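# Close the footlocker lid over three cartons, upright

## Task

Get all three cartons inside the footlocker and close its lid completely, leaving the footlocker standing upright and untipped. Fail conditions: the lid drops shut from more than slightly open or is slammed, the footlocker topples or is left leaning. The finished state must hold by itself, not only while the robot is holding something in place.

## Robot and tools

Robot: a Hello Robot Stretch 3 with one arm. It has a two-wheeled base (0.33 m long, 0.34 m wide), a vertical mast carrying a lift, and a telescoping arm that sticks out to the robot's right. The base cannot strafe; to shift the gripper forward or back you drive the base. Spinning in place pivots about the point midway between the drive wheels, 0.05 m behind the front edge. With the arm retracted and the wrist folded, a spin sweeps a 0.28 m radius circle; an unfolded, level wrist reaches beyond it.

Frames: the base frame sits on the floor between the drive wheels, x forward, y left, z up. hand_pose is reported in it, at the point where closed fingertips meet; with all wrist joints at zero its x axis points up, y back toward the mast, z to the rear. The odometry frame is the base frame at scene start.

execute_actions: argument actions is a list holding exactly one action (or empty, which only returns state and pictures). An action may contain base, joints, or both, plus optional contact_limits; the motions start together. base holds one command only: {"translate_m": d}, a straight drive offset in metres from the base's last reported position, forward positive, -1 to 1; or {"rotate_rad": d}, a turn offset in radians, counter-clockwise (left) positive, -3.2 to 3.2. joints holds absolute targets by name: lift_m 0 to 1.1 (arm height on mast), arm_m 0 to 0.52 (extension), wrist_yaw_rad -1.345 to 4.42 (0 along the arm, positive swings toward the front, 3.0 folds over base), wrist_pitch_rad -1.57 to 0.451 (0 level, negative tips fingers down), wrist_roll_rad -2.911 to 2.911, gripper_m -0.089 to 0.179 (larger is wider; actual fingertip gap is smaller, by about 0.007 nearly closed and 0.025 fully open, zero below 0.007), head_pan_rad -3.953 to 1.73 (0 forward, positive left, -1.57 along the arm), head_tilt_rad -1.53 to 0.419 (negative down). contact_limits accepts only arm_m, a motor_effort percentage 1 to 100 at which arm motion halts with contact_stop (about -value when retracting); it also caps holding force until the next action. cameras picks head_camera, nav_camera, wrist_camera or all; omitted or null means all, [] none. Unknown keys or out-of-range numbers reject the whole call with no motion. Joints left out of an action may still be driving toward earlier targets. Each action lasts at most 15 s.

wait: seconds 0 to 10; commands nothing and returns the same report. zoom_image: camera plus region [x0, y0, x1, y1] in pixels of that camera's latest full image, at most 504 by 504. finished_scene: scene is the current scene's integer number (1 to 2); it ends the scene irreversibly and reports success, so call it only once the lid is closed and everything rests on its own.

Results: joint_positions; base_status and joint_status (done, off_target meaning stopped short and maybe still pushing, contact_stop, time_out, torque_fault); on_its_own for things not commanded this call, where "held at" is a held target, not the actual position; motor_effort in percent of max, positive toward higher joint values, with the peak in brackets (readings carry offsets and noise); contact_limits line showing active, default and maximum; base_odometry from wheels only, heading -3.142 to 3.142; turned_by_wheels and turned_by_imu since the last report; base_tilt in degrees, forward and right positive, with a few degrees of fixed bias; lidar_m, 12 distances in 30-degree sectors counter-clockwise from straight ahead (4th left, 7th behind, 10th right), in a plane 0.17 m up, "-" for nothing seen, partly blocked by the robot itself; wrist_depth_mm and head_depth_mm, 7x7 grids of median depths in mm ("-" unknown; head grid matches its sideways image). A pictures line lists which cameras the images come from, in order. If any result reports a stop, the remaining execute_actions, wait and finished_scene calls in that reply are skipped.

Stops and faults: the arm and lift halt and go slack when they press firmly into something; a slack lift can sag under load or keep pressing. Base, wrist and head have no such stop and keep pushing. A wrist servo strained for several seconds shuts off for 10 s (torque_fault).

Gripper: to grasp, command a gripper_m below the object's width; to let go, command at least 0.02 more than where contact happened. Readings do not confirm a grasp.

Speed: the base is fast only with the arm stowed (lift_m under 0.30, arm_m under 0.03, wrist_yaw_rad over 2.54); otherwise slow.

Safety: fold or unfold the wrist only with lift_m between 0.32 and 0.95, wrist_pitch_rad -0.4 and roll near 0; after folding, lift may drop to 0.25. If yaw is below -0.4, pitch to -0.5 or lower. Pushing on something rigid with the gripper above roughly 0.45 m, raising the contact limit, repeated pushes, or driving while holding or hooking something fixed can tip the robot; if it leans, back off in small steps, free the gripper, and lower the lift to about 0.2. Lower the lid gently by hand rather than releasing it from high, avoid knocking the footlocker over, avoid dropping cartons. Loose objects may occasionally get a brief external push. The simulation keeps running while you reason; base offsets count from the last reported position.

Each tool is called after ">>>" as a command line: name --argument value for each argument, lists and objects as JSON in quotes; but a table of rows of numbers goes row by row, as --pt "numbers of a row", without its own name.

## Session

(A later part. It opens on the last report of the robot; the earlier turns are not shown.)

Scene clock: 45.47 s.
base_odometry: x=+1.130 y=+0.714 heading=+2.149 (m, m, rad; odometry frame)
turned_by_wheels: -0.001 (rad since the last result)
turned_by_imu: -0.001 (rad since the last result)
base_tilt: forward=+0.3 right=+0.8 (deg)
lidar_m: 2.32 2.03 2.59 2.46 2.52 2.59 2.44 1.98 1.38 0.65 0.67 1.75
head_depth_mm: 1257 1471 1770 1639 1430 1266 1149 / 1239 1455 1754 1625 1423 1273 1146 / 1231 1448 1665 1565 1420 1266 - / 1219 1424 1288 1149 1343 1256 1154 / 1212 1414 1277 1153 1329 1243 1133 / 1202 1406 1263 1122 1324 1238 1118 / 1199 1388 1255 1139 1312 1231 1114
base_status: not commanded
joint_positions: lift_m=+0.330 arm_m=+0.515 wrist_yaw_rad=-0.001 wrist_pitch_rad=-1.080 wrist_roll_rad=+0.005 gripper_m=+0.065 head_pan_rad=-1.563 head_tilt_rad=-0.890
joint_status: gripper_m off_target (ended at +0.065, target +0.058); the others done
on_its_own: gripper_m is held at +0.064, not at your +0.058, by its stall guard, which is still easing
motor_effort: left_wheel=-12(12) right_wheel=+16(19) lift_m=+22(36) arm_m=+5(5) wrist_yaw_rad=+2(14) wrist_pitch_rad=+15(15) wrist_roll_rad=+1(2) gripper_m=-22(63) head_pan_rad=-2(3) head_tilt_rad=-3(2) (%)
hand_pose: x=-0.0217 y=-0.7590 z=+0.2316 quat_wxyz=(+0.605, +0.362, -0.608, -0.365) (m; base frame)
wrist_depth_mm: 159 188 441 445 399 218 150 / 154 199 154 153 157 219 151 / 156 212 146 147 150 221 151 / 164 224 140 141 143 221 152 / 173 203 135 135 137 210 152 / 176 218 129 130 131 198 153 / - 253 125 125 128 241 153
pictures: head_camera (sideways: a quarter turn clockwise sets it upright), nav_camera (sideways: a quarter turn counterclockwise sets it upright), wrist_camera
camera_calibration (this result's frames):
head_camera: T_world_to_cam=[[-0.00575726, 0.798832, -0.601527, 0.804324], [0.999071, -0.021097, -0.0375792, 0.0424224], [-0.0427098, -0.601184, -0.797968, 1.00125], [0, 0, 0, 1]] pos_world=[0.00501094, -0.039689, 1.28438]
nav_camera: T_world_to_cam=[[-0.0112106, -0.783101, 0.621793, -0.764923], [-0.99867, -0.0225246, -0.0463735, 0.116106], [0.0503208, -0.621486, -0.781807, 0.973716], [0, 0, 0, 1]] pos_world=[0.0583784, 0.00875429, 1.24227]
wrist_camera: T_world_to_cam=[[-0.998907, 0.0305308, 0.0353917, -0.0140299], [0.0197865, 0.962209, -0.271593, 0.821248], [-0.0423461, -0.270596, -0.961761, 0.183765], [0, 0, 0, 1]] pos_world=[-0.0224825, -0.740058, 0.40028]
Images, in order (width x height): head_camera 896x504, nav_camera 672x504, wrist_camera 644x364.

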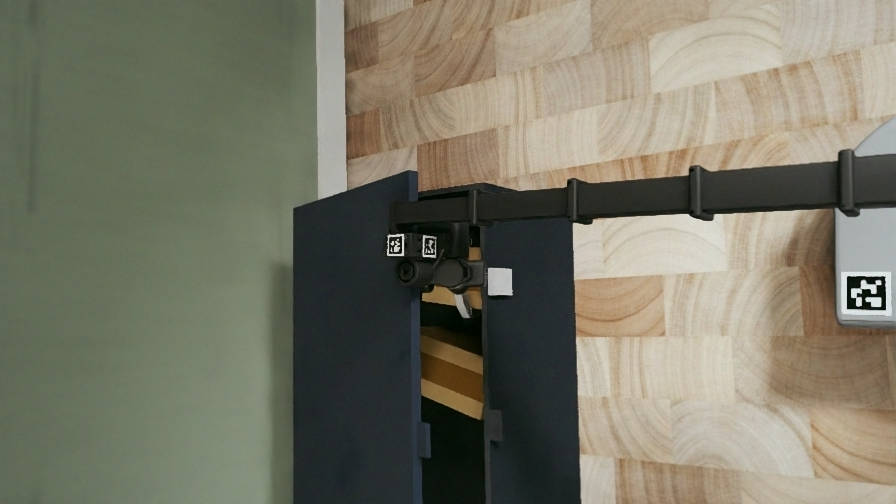

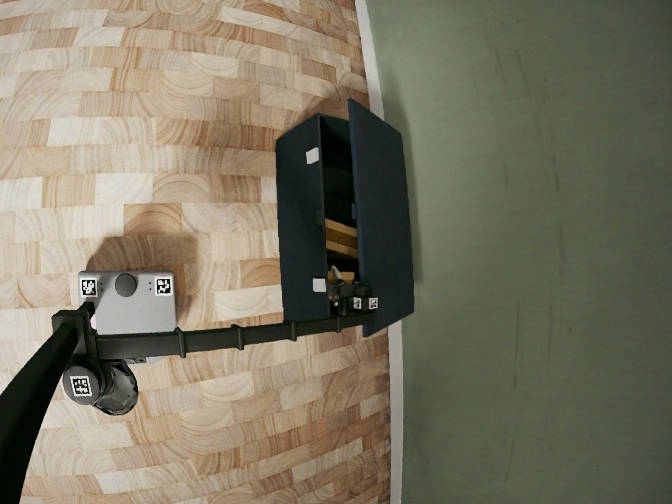

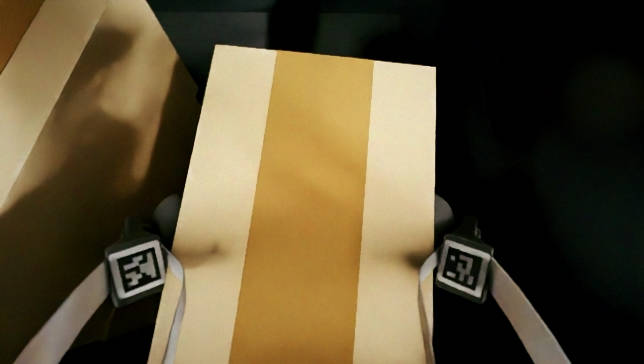

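>>> execute_actions --actions '[{"joints":{"gripper_m":0.14,"arm_m":0.505}}]' --cameras '["wrist_camera"]'

>>> execute_actions --actions '[{"joints":{"gripper_m":0.0,"wrist_pitch_rad":0.3}}]' --cameras '[]'

>>> execute_actions --actions '[{"joints":{"arm_m":0.31,"lift_m":0.27}}]' --cameras '["head_camera"]'

>>> execute_actions --actions '[{"joints":{"arm_m":0.27,"lift_m":0.195}}]' --cameras '["wrist_camera"]'

Scene clock: 46.87 s.
base_odometry: x=+1.130 y=+0.714 heading=+2.149 (m, m, rad; odometry frame)
turned_by_wheels: +0.000 (rad since the last result)
turned_by_imu: +0.000 (rad since the last result)
base_tilt: forward=+0.3 right=+0.9 (deg)
lidar_m: 2.32 2.02 2.59 2.46 2.52 2.58 2.44 1.97 1.38 0.65 0.67 1.75
head_depth_mm: 1251 1473 1768 1632 1435 1274 1145 / 1242 1458 1752 1616 1423 1269 1144 / 1233 1442 1663 1552 1414 1268 - / 1219 1436 1292 1142 1342 1257 1154 / 1214 1415 1276 1157 1330 1248 1133 / 1202 1406 1273 1124 1321 1239 1120 / 1195 1399 1258 1136 1311 1234 1110
base_status: not commanded
joint_positions: lift_m=+0.330 arm_m=+0.505 wrist_yaw_rad=-0.001 wrist_pitch_rad=-1.064 wrist_roll_rad=+0.005 gripper_m=+0.140 head_pan_rad=-1.563 head_tilt_rad=-0.890
joint_status: all done
motor_effort: left_wheel=-3(11) right_wheel=+3(16) lift_m=+26(26) arm_m=-1(8) wrist_yaw_rad=+1(2) wrist_pitch_rad=+7(15) wrist_roll_rad=+1(1) gripper_m=+0(79) head_pan_rad=-2(3) head_tilt_rad=-3(3) (%)
hand_pose: x=-0.0217 y=-0.7533 z=+0.2330 quat_wxyz=(+0.608, +0.358, -0.611, -0.360) (m; base frame)
wrist_depth_mm: 162 189 444 454 409 223 152 / 156 201 430 435 409 221 153 / 156 212 408 413 409 224 152 / 164 224 328 267 391 224 153 / 173 229 350 255 378 212 154 / 174 307 247 245 357 200 154 / 282 315 267 235 328 244 148
pictures: wrist_camera
camera_calibration (this result's frames):
wrist_camera: T_world_to_cam=[[-0.998912, 0.0308965, 0.0349286, -0.0138611], [0.0195919, 0.957761, -0.286896, 0.816292], [-0.0423174, -0.285899, -0.957325, 0.174179], [0, 0, 0, 1]] pos_world=[-0.022468, -0.731587, 0.401421]
Images, in order (width x height): wrist_camera 644x364.

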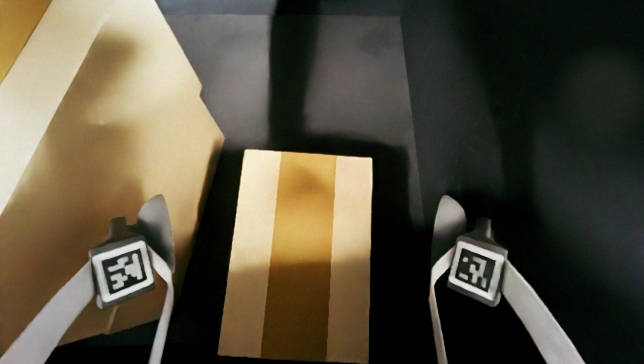

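Scene clock: 48.77 s.
base_odometry: x=+1.130 y=+0.714 heading=+2.150 (m, m, rad; odometry frame)
turned_by_wheels: +0.000 (rad since the last result)
turned_by_imu: +0.000 (rad since the last result)
base_tilt: forward=+0.4 right=+0.8 (deg)
lidar_m: 2.32 2.03 2.57 2.46 2.52 2.58 2.44 1.97 1.38 0.65 0.67 1.75
head_depth_mm: 1253 1469 1772 1633 1427 1278 1148 / 1241 1462 1764 1622 1422 1263 1144 / 1230 1449 1699 1580 1414 1264 - / 1225 1429 1472 1171 1339 1250 1151 / 1210 1418 1462 1331 1332 1246 1139 / 1206 1404 1454 1286 1321 1239 1116 / 1194 1394 1437 1543 1304 1225 1110
base_status: not commanded
joint_positions: lift_m=+0.330 arm_m=+0.505 wrist_yaw_rad=+0.010 wrist_pitch_rad=+0.228 wrist_roll_rad=+0.003 gripper_m=+0.000 head_pan_rad=-1.563 head_tilt_rad=-0.890
joint_status: wrist_pitch_rad off_target (ended at +0.228, target +0.300); the others done
on_its_own: wrist_pitch_rad is at rest, and its effort (+34) is outside its rest range (-20 to +32)
motor_effort: left_wheel=+3(4) right_wheel=-6(6) lift_m=+31(31) arm_m=-1(1) wrist_yaw_rad=-12(13) wrist_pitch_rad=+34(81) wrist_roll_rad=+1(2) gripper_m=-4(83) head_pan_rad=-3(3) head_tilt_rad=-3(2) (%)
hand_pose: x=-0.0188 y=-0.9050 z=+0.5031 quat_wxyz=(+0.701, -0.076, -0.704, +0.084) (m; base frame)
wrist_depth_mm: 109 110 111 112 113 113 115 / 123 124 125 126 127 129 130 / 140 141 144 145 146 148 149 / 163 166 168 169 172 173 615 / 196 200 200 - 208 213 620 / 245 247 269 273 264 605 613 / 327 331 344 350 356 599 612
pictures: none
No camera images: the call's "cameras" was empty. Leave "cameras" out to get every camera's image.

Scene clock: 51.43 s.
base_odometry: x=+1.130 y=+0.714 heading=+2.149 (m, m, rad; odometry frame)
turned_by_wheels: +0.000 (rad since the last result)
turned_by_imu: -0.001 (rad since the last result)
base_tilt: forward=+0.4 right=+0.9 (deg)
lidar_m: 2.32 2.03 2.57 2.46 2.52 2.58 2.44 1.97 1.38 0.65 0.67 1.75
head_depth_mm: 1255 1477 1769 1627 1435 1270 1147 / 1242 1455 1753 1619 1423 1266 1148 / 1234 1443 1657 1525 1419 1265 1153 / 1220 1429 1291 1178 1338 1254 1146 / 1215 1425 1285 1162 1330 1245 1139 / 1204 1406 1273 1122 1319 1238 1118 / 1195 1396 1262 1108 1319 1228 1114
base_status: not commanded
joint_positions: lift_m=+0.270 arm_m=+0.310 wrist_yaw_rad=+0.001 wrist_pitch_rad=+0.215 wrist_roll_rad=+0.003 gripper_m=+0.000 head_pan_rad=-1.563 head_tilt_rad=-0.890
joint_status: all done
on_its_own: wrist_pitch_rad is at rest, and its effort (+41) is outside its rest range (-20 to +32)
motor_effort: left_wheel=+0(3) right_wheel=+0(6) lift_m=+27(23) arm_m=-4(6) wrist_yaw_rad=-1(12) wrist_pitch_rad=+41(52) wrist_roll_rad=+1(1) gripper_m=-2(3) head_pan_rad=-4(3) head_tilt_rad=-3(2) (%)
hand_pose: x=-0.0212 y=-0.7108 z=+0.4398 quat_wxyz=(+0.702, -0.075, -0.704, +0.076) (m; base frame)
wrist_depth_mm: 713 740 761 761 779 802 820 / 732 728 757 757 796 809 831 / 724 127 129 772 783 809 830 / 145 146 147 148 150 152 153 / 332 336 339 - 361 812 847 / 531 529 544 562 517 810 847 / 524 530 552 557 476 803 830
pictures: head_camera (sideways: a quarter turn clockwise sets it upright)
camera_calibration (this result's frames):
head_camera: T_world_to_cam=[[-0.0057366, 0.79896, -0.601357, 0.804102], [0.99907, -0.021116, -0.0375852, 0.0424303], [-0.0427274, -0.601013, -0.798096, 1.00142], [0, 0, 0, 1]] pos_world=[0.00500984, -0.0396852, 1.28437]
Images, in order (width x height): head_camera 896x504.

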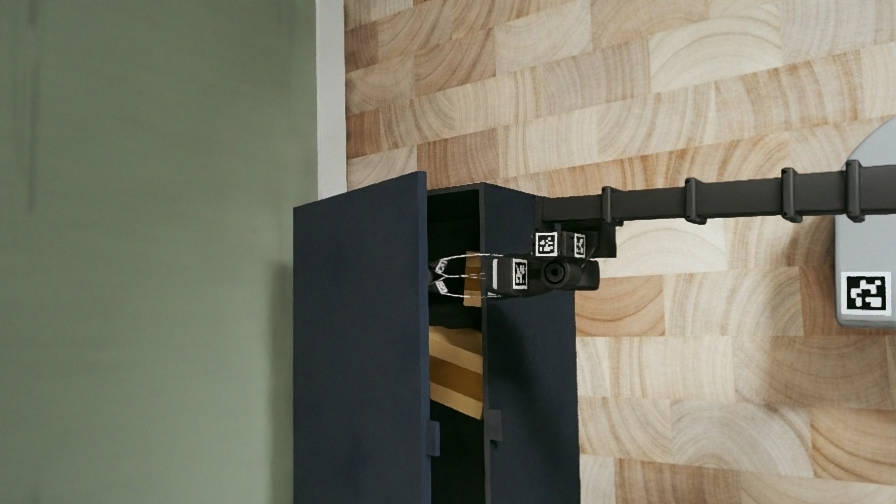

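Scene clock: 52.93 s.
base_odometry: x=+1.130 y=+0.714 heading=+2.149 (m, m, rad; odometry frame)
turned_by_wheels: +0.000 (rad since the last result)
turned_by_imu: +0.000 (rad since the last result)
base_tilt: forward=+0.3 right=+0.9 (deg)
lidar_m: 2.32 2.03 2.58 2.46 2.52 2.58 2.44 1.97 1.38 0.65 0.67 1.75
head_depth_mm: 1251 1482 1763 1636 1426 1276 1148 / 1237 1457 1752 1619 1423 1270 1141 / 1227 1441 1701 1517 1399 1270 1161 / 1227 1433 1329 1137 1287 1241 1163 / 1213 1422 1317 1122 1325 1249 1142 / 1200 1418 1310 1115 1318 1241 1117 / 1198 1393 1299 1115 1312 1235 1116
base_status: not commanded
joint_positions: lift_m=+0.195 arm_m=+0.270 wrist_yaw_rad=+0.001 wrist_pitch_rad=+0.219 wrist_roll_rad=+0.003 gripper_m=+0.000 head_pan_rad=-1.563 head_tilt_rad=-0.890
joint_status: all done
on_its_own: wrist_pitch_rad is at rest, and its effort (+39) is outside its rest range (-20 to +32)
motor_effort: left_wheel=-1(0) right_wheel=+0(0) lift_m=+25(24) arm_m=-5(5) wrist_yaw_rad=-1(1) wrist_pitch_rad=+39(40) wrist_roll_rad=+1(1) gripper_m=-3(2) head_pan_rad=-3(3) head_tilt_rad=-3(3) (%)
hand_pose: x=-0.0212 y=-0.6706 z=+0.3661 quat_wxyz=(+0.702, -0.077, -0.704, +0.078) (m; base frame)
wrist_depth_mm: 758 773 801 814 820 847 867 / 763 773 793 816 839 859 876 / 762 769 790 796 826 848 884 / 145 147 150 153 156 157 868 / 564 577 584 - 486 844 872 / 353 151 147 150 155 156 187 / 142 144 137 139 152 155 159
pictures: wrist_camera
camera_calibration (this result's frames):
wrist_camera: T_world_to_cam=[[-0.999028, 0.0407889, -0.0167263, 0.00498737], [0.0165918, -0.00363422, -0.999856, 0.39151], [-0.0408438, -0.999161, 0.00295392, -0.504642], [0, 0, 0, 1]] pos_world=[-0.0221248, -0.502999, 0.393027]
Images, in order (width x height): wrist_camera 644x364.

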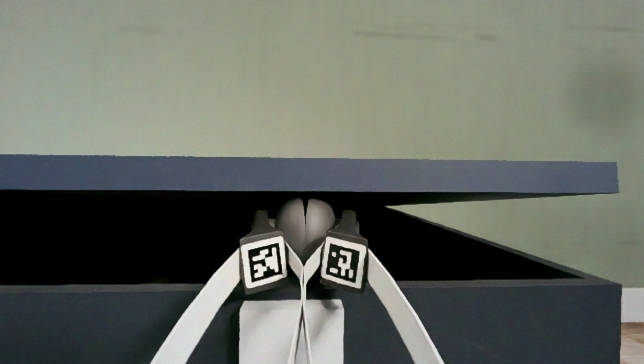

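Offset is about +0.01 versus last time.

>>> execute_actions --actions '[{"joints":{"arm_m":0.245,"lift_m":0.182,"wrist_pitch_rad":0.24}}]' --cameras '["wrist_camera"]'

>>> execute_actions --actions '[{"joints":{"arm_m":0.232,"lift_m":0.172}}]' --cameras '["wrist_camera"]'

>>> execute_actions --actions '[{"joints":{"arm_m":0.17}}]' --cameras '["head_camera","wrist_camera"]'

Scene clock: 57.87 s.
base_odometry: x=+1.130 y=+0.714 heading=+2.149 (m, m, rad; odometry frame)
turned_by_wheels: +0.000 (rad since the last result)
turned_by_imu: +0.000 (rad since the last result)
base_tilt: forward=+0.2 right=+0.8 (deg)
lidar_m: 2.32 2.03 2.58 2.45 2.52 2.58 2.44 1.97 1.38 0.65 0.67 1.75
head_depth_mm: 1253 1475 1773 1642 1432 1277 1144 / 1247 1466 1764 1625 1423 1264 1138 / 1233 1448 1694 1525 1394 1261 1160 / 1222 1438 1333 1144 1289 1235 1154 / 1213 1414 1316 1137 1327 1245 1136 / 1204 1404 1314 1120 1317 1239 1118 / 1190 1396 1300 1122 1306 1233 1113
base_status: not commanded
joint_positions: lift_m=+0.182 arm_m=+0.245 wrist_yaw_rad=+0.001 wrist_pitch_rad=+0.236 wrist_roll_rad=+0.003 gripper_m=+0.000 head_pan_rad=-1.563 head_tilt_rad=-0.890
joint_status: all done
motor_effort: left_wheel=+0(1) right_wheel=+0(0) lift_m=+19(22) arm_m=-4(7) wrist_yaw_rad=-1(1) wrist_pitch_rad=+2(39) wrist_roll_rad=+1(1) gripper_m=-3(2) head_pan_rad=-2(3) head_tilt_rad=-3(3) (%)
hand_pose: x=-0.0212 y=-0.6450 z=+0.3575 quat_wxyz=(+0.701, -0.083, -0.703, +0.083) (m; base frame)
wrist_depth_mm: 787 802 812 849 869 883 898 / 785 810 809 847 888 895 926 / 787 797 849 847 874 867 906 / 266 173 175 178 181 186 902 / 574 593 606 - 490 885 901 / 166 168 170 163 178 181 885 / 166 167 170 164 177 180 746
pictures: wrist_camera
camera_calibration (this result's frames):
wrist_camera: T_world_to_cam=[[-0.999026, 0.0405362, -0.0174092, 0.00387252], [0.0166026, -0.0201499, -0.999659, 0.372312], [-0.0408732, -0.998975, 0.0194572, -0.484802], [0, 0, 0, 1]] pos_world=[-0.022128, -0.47696, 0.381685]
Images, in order (width x height): wrist_camera 644x364.

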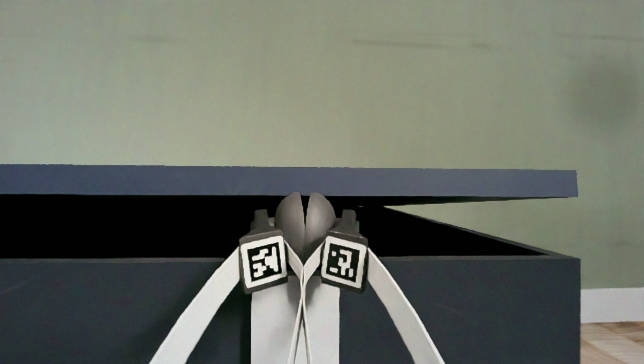

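Scene clock: 58.77 s.
base_odometry: x=+1.130 y=+0.714 heading=+2.149 (m, m, rad; odometry frame)
turned_by_wheels: +0.000 (rad since the last result)
turned_by_imu: +0.000 (rad since the last result)
base_tilt: forward=+0.3 right=+0.8 (deg)
lidar_m: 2.32 2.03 2.59 2.46 2.52 2.57 2.44 1.97 1.38 0.65 0.67 1.75
head_depth_mm: 1248 1484 1766 1638 1426 1278 1150 / 1239 1457 1754 1627 1420 1262 1146 / 1232 1443 1700 1543 1389 1261 1163 / 1221 1429 1343 1183 1347 1228 1151 / 1218 1417 1334 1167 1332 1242 1137 / 1205 1407 1317 1150 1320 1240 1118 / 1191 1398 1308 1138 1305 1228 1112
base_status: not commanded
joint_positions: lift_m=+0.172 arm_m=+0.232 wrist_yaw_rad=+0.001 wrist_pitch_rad=+0.249 wrist_roll_rad=+0.003 gripper_m=+0.000 head_pan_rad=-1.563 head_tilt_rad=-0.890
joint_status: all done
motor_effort: left_wheel=-1(1) right_wheel=+1(1) lift_m=+19(17) arm_m=-4(4) wrist_yaw_rad=-1(1) wrist_pitch_rad=-4(7) wrist_roll_rad=+1(1) gripper_m=-2(3) head_pan_rad=-3(3) head_tilt_rad=-2(3) (%)
hand_pose: x=-0.0212 y=-0.6315 z=+0.3508 quat_wxyz=(+0.701, -0.087, -0.703, +0.088) (m; base frame)
wrist_depth_mm: 807 825 866 861 873 905 935 / 789 826 848 875 876 911 923 / 810 834 843 845 877 910 928 / 810 805 837 857 862 878 923 / 179 182 184 - 192 196 917 / 178 181 183 177 191 194 910 / 178 180 183 176 190 194 809
pictures: wrist_camera
camera_calibration (this result's frames):
wrist_camera: T_world_to_cam=[[-0.999026, 0.0403065, -0.0179425, 0.00325072], [0.0166126, -0.0330912, -0.999314, 0.35761], [-0.0408726, -0.998639, 0.0323894, -0.475509], [0, 0, 0, 1]] pos_world=[-0.0221285, -0.463159, 0.372824]
Images, in order (width x height): wrist_camera 644x364.

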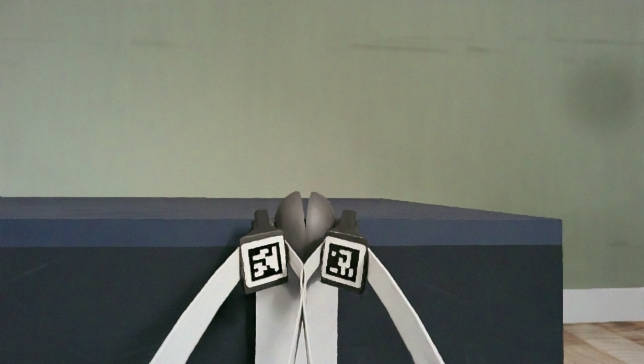

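Scene clock: 60.37 s.
base_odometry: x=+1.130 y=+0.714 heading=+2.149 (m, m, rad; odometry frame)
turned_by_wheels: +0.000 (rad since the last result)
turned_by_imu: +0.000 (rad since the last result)
base_tilt: forward=+0.3 right=+0.8 (deg)
lidar_m: 2.32 2.03 2.57 2.46 2.52 2.57 2.44 1.97 1.38 0.65 0.67 1.76
head_depth_mm: 1253 1469 1769 1629 1434 1271 1149 / 1240 1460 1748 1623 1417 1267 1144 / 1233 1443 1705 1547 1390 1269 1154 / 1223 1432 1341 1172 1351 1213 1143 / 1213 1416 1331 1163 1328 1245 1141 / 1207 1412 1322 1152 1319 1242 1117 / 1193 1394 1314 1134 1313 1232 1113
base_status: not commanded
joint_positions: lift_m=+0.172 arm_m=+0.170 wrist_yaw_rad=+0.001 wrist_pitch_rad=+0.224 wrist_roll_rad=+0.003 gripper_m=+0.000 head_pan_rad=-1.563 head_tilt_rad=-0.890
joint_status: all done
motor_effort: left_wheel=-1(1) right_wheel=+1(1) lift_m=+20(20) arm_m=-4(4) wrist_yaw_rad=-1(1) wrist_pitch_rad=+8(8) wrist_roll_rad=+1(1) gripper_m=-2(2) head_pan_rad=-3(3) head_tilt_rad=-2(2) (%)
hand_pose: x=-0.0212 y=-0.5704 z=+0.3443 quat_wxyz=(+0.702, -0.078, -0.704, +0.079) (m; base frame)
wrist_depth_mm: 851 872 912 920 919 955 992 / 879 878 892 929 938 984 988 / 866 877 879 919 947 962 982 / 848 886 899 896 962 969 952 / 238 242 245 - 256 962 993 / 238 240 245 239 255 942 977 / 237 241 248 251 254 665 751
pictures: head_camera (sideways: a quarter turn clockwise sets it upright), wrist_camera
camera_calibration (this result's frames):
head_camera: T_world_to_cam=[[-0.0057366, 0.79896, -0.601357, 0.804102], [0.99907, -0.021116, -0.0375852, 0.0424303], [-0.0427274, -0.601013, -0.798096, 1.00142], [0, 0, 0, 1]] pos_world=[0.00500984, -0.0396852, 1.28437]
wrist_camera: T_world_to_cam=[[-0.999026, 0.040749, -0.0168998, 0.000565969], [0.0165946, -0.00781667, -0.999832, 0.367734], [-0.0408743, -0.999139, 0.00713284, -0.405894], [0, 0, 0, 1]] pos_world=[-0.0221276, -0.402694, 0.370577]
Images, in order (width x height): head_camera 896x504, wrist_camera 644x364.

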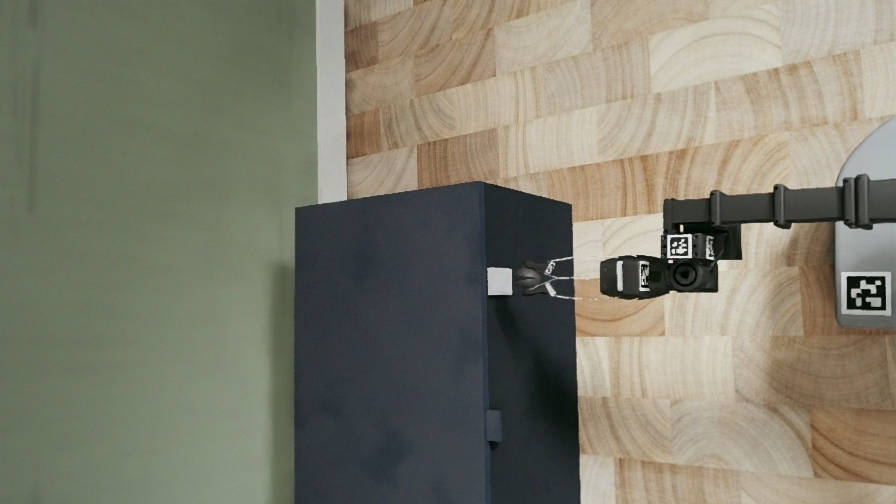

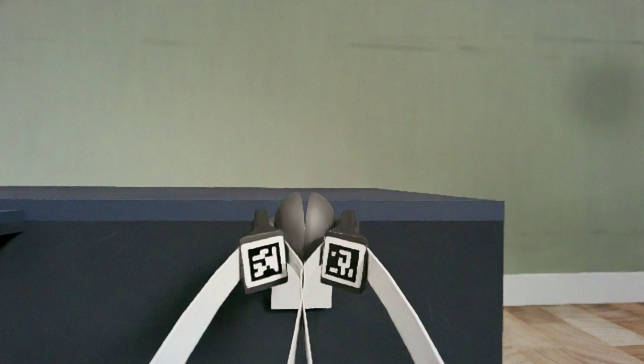

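>>> finished_scene --scene 2

The scene is finished: the task was done.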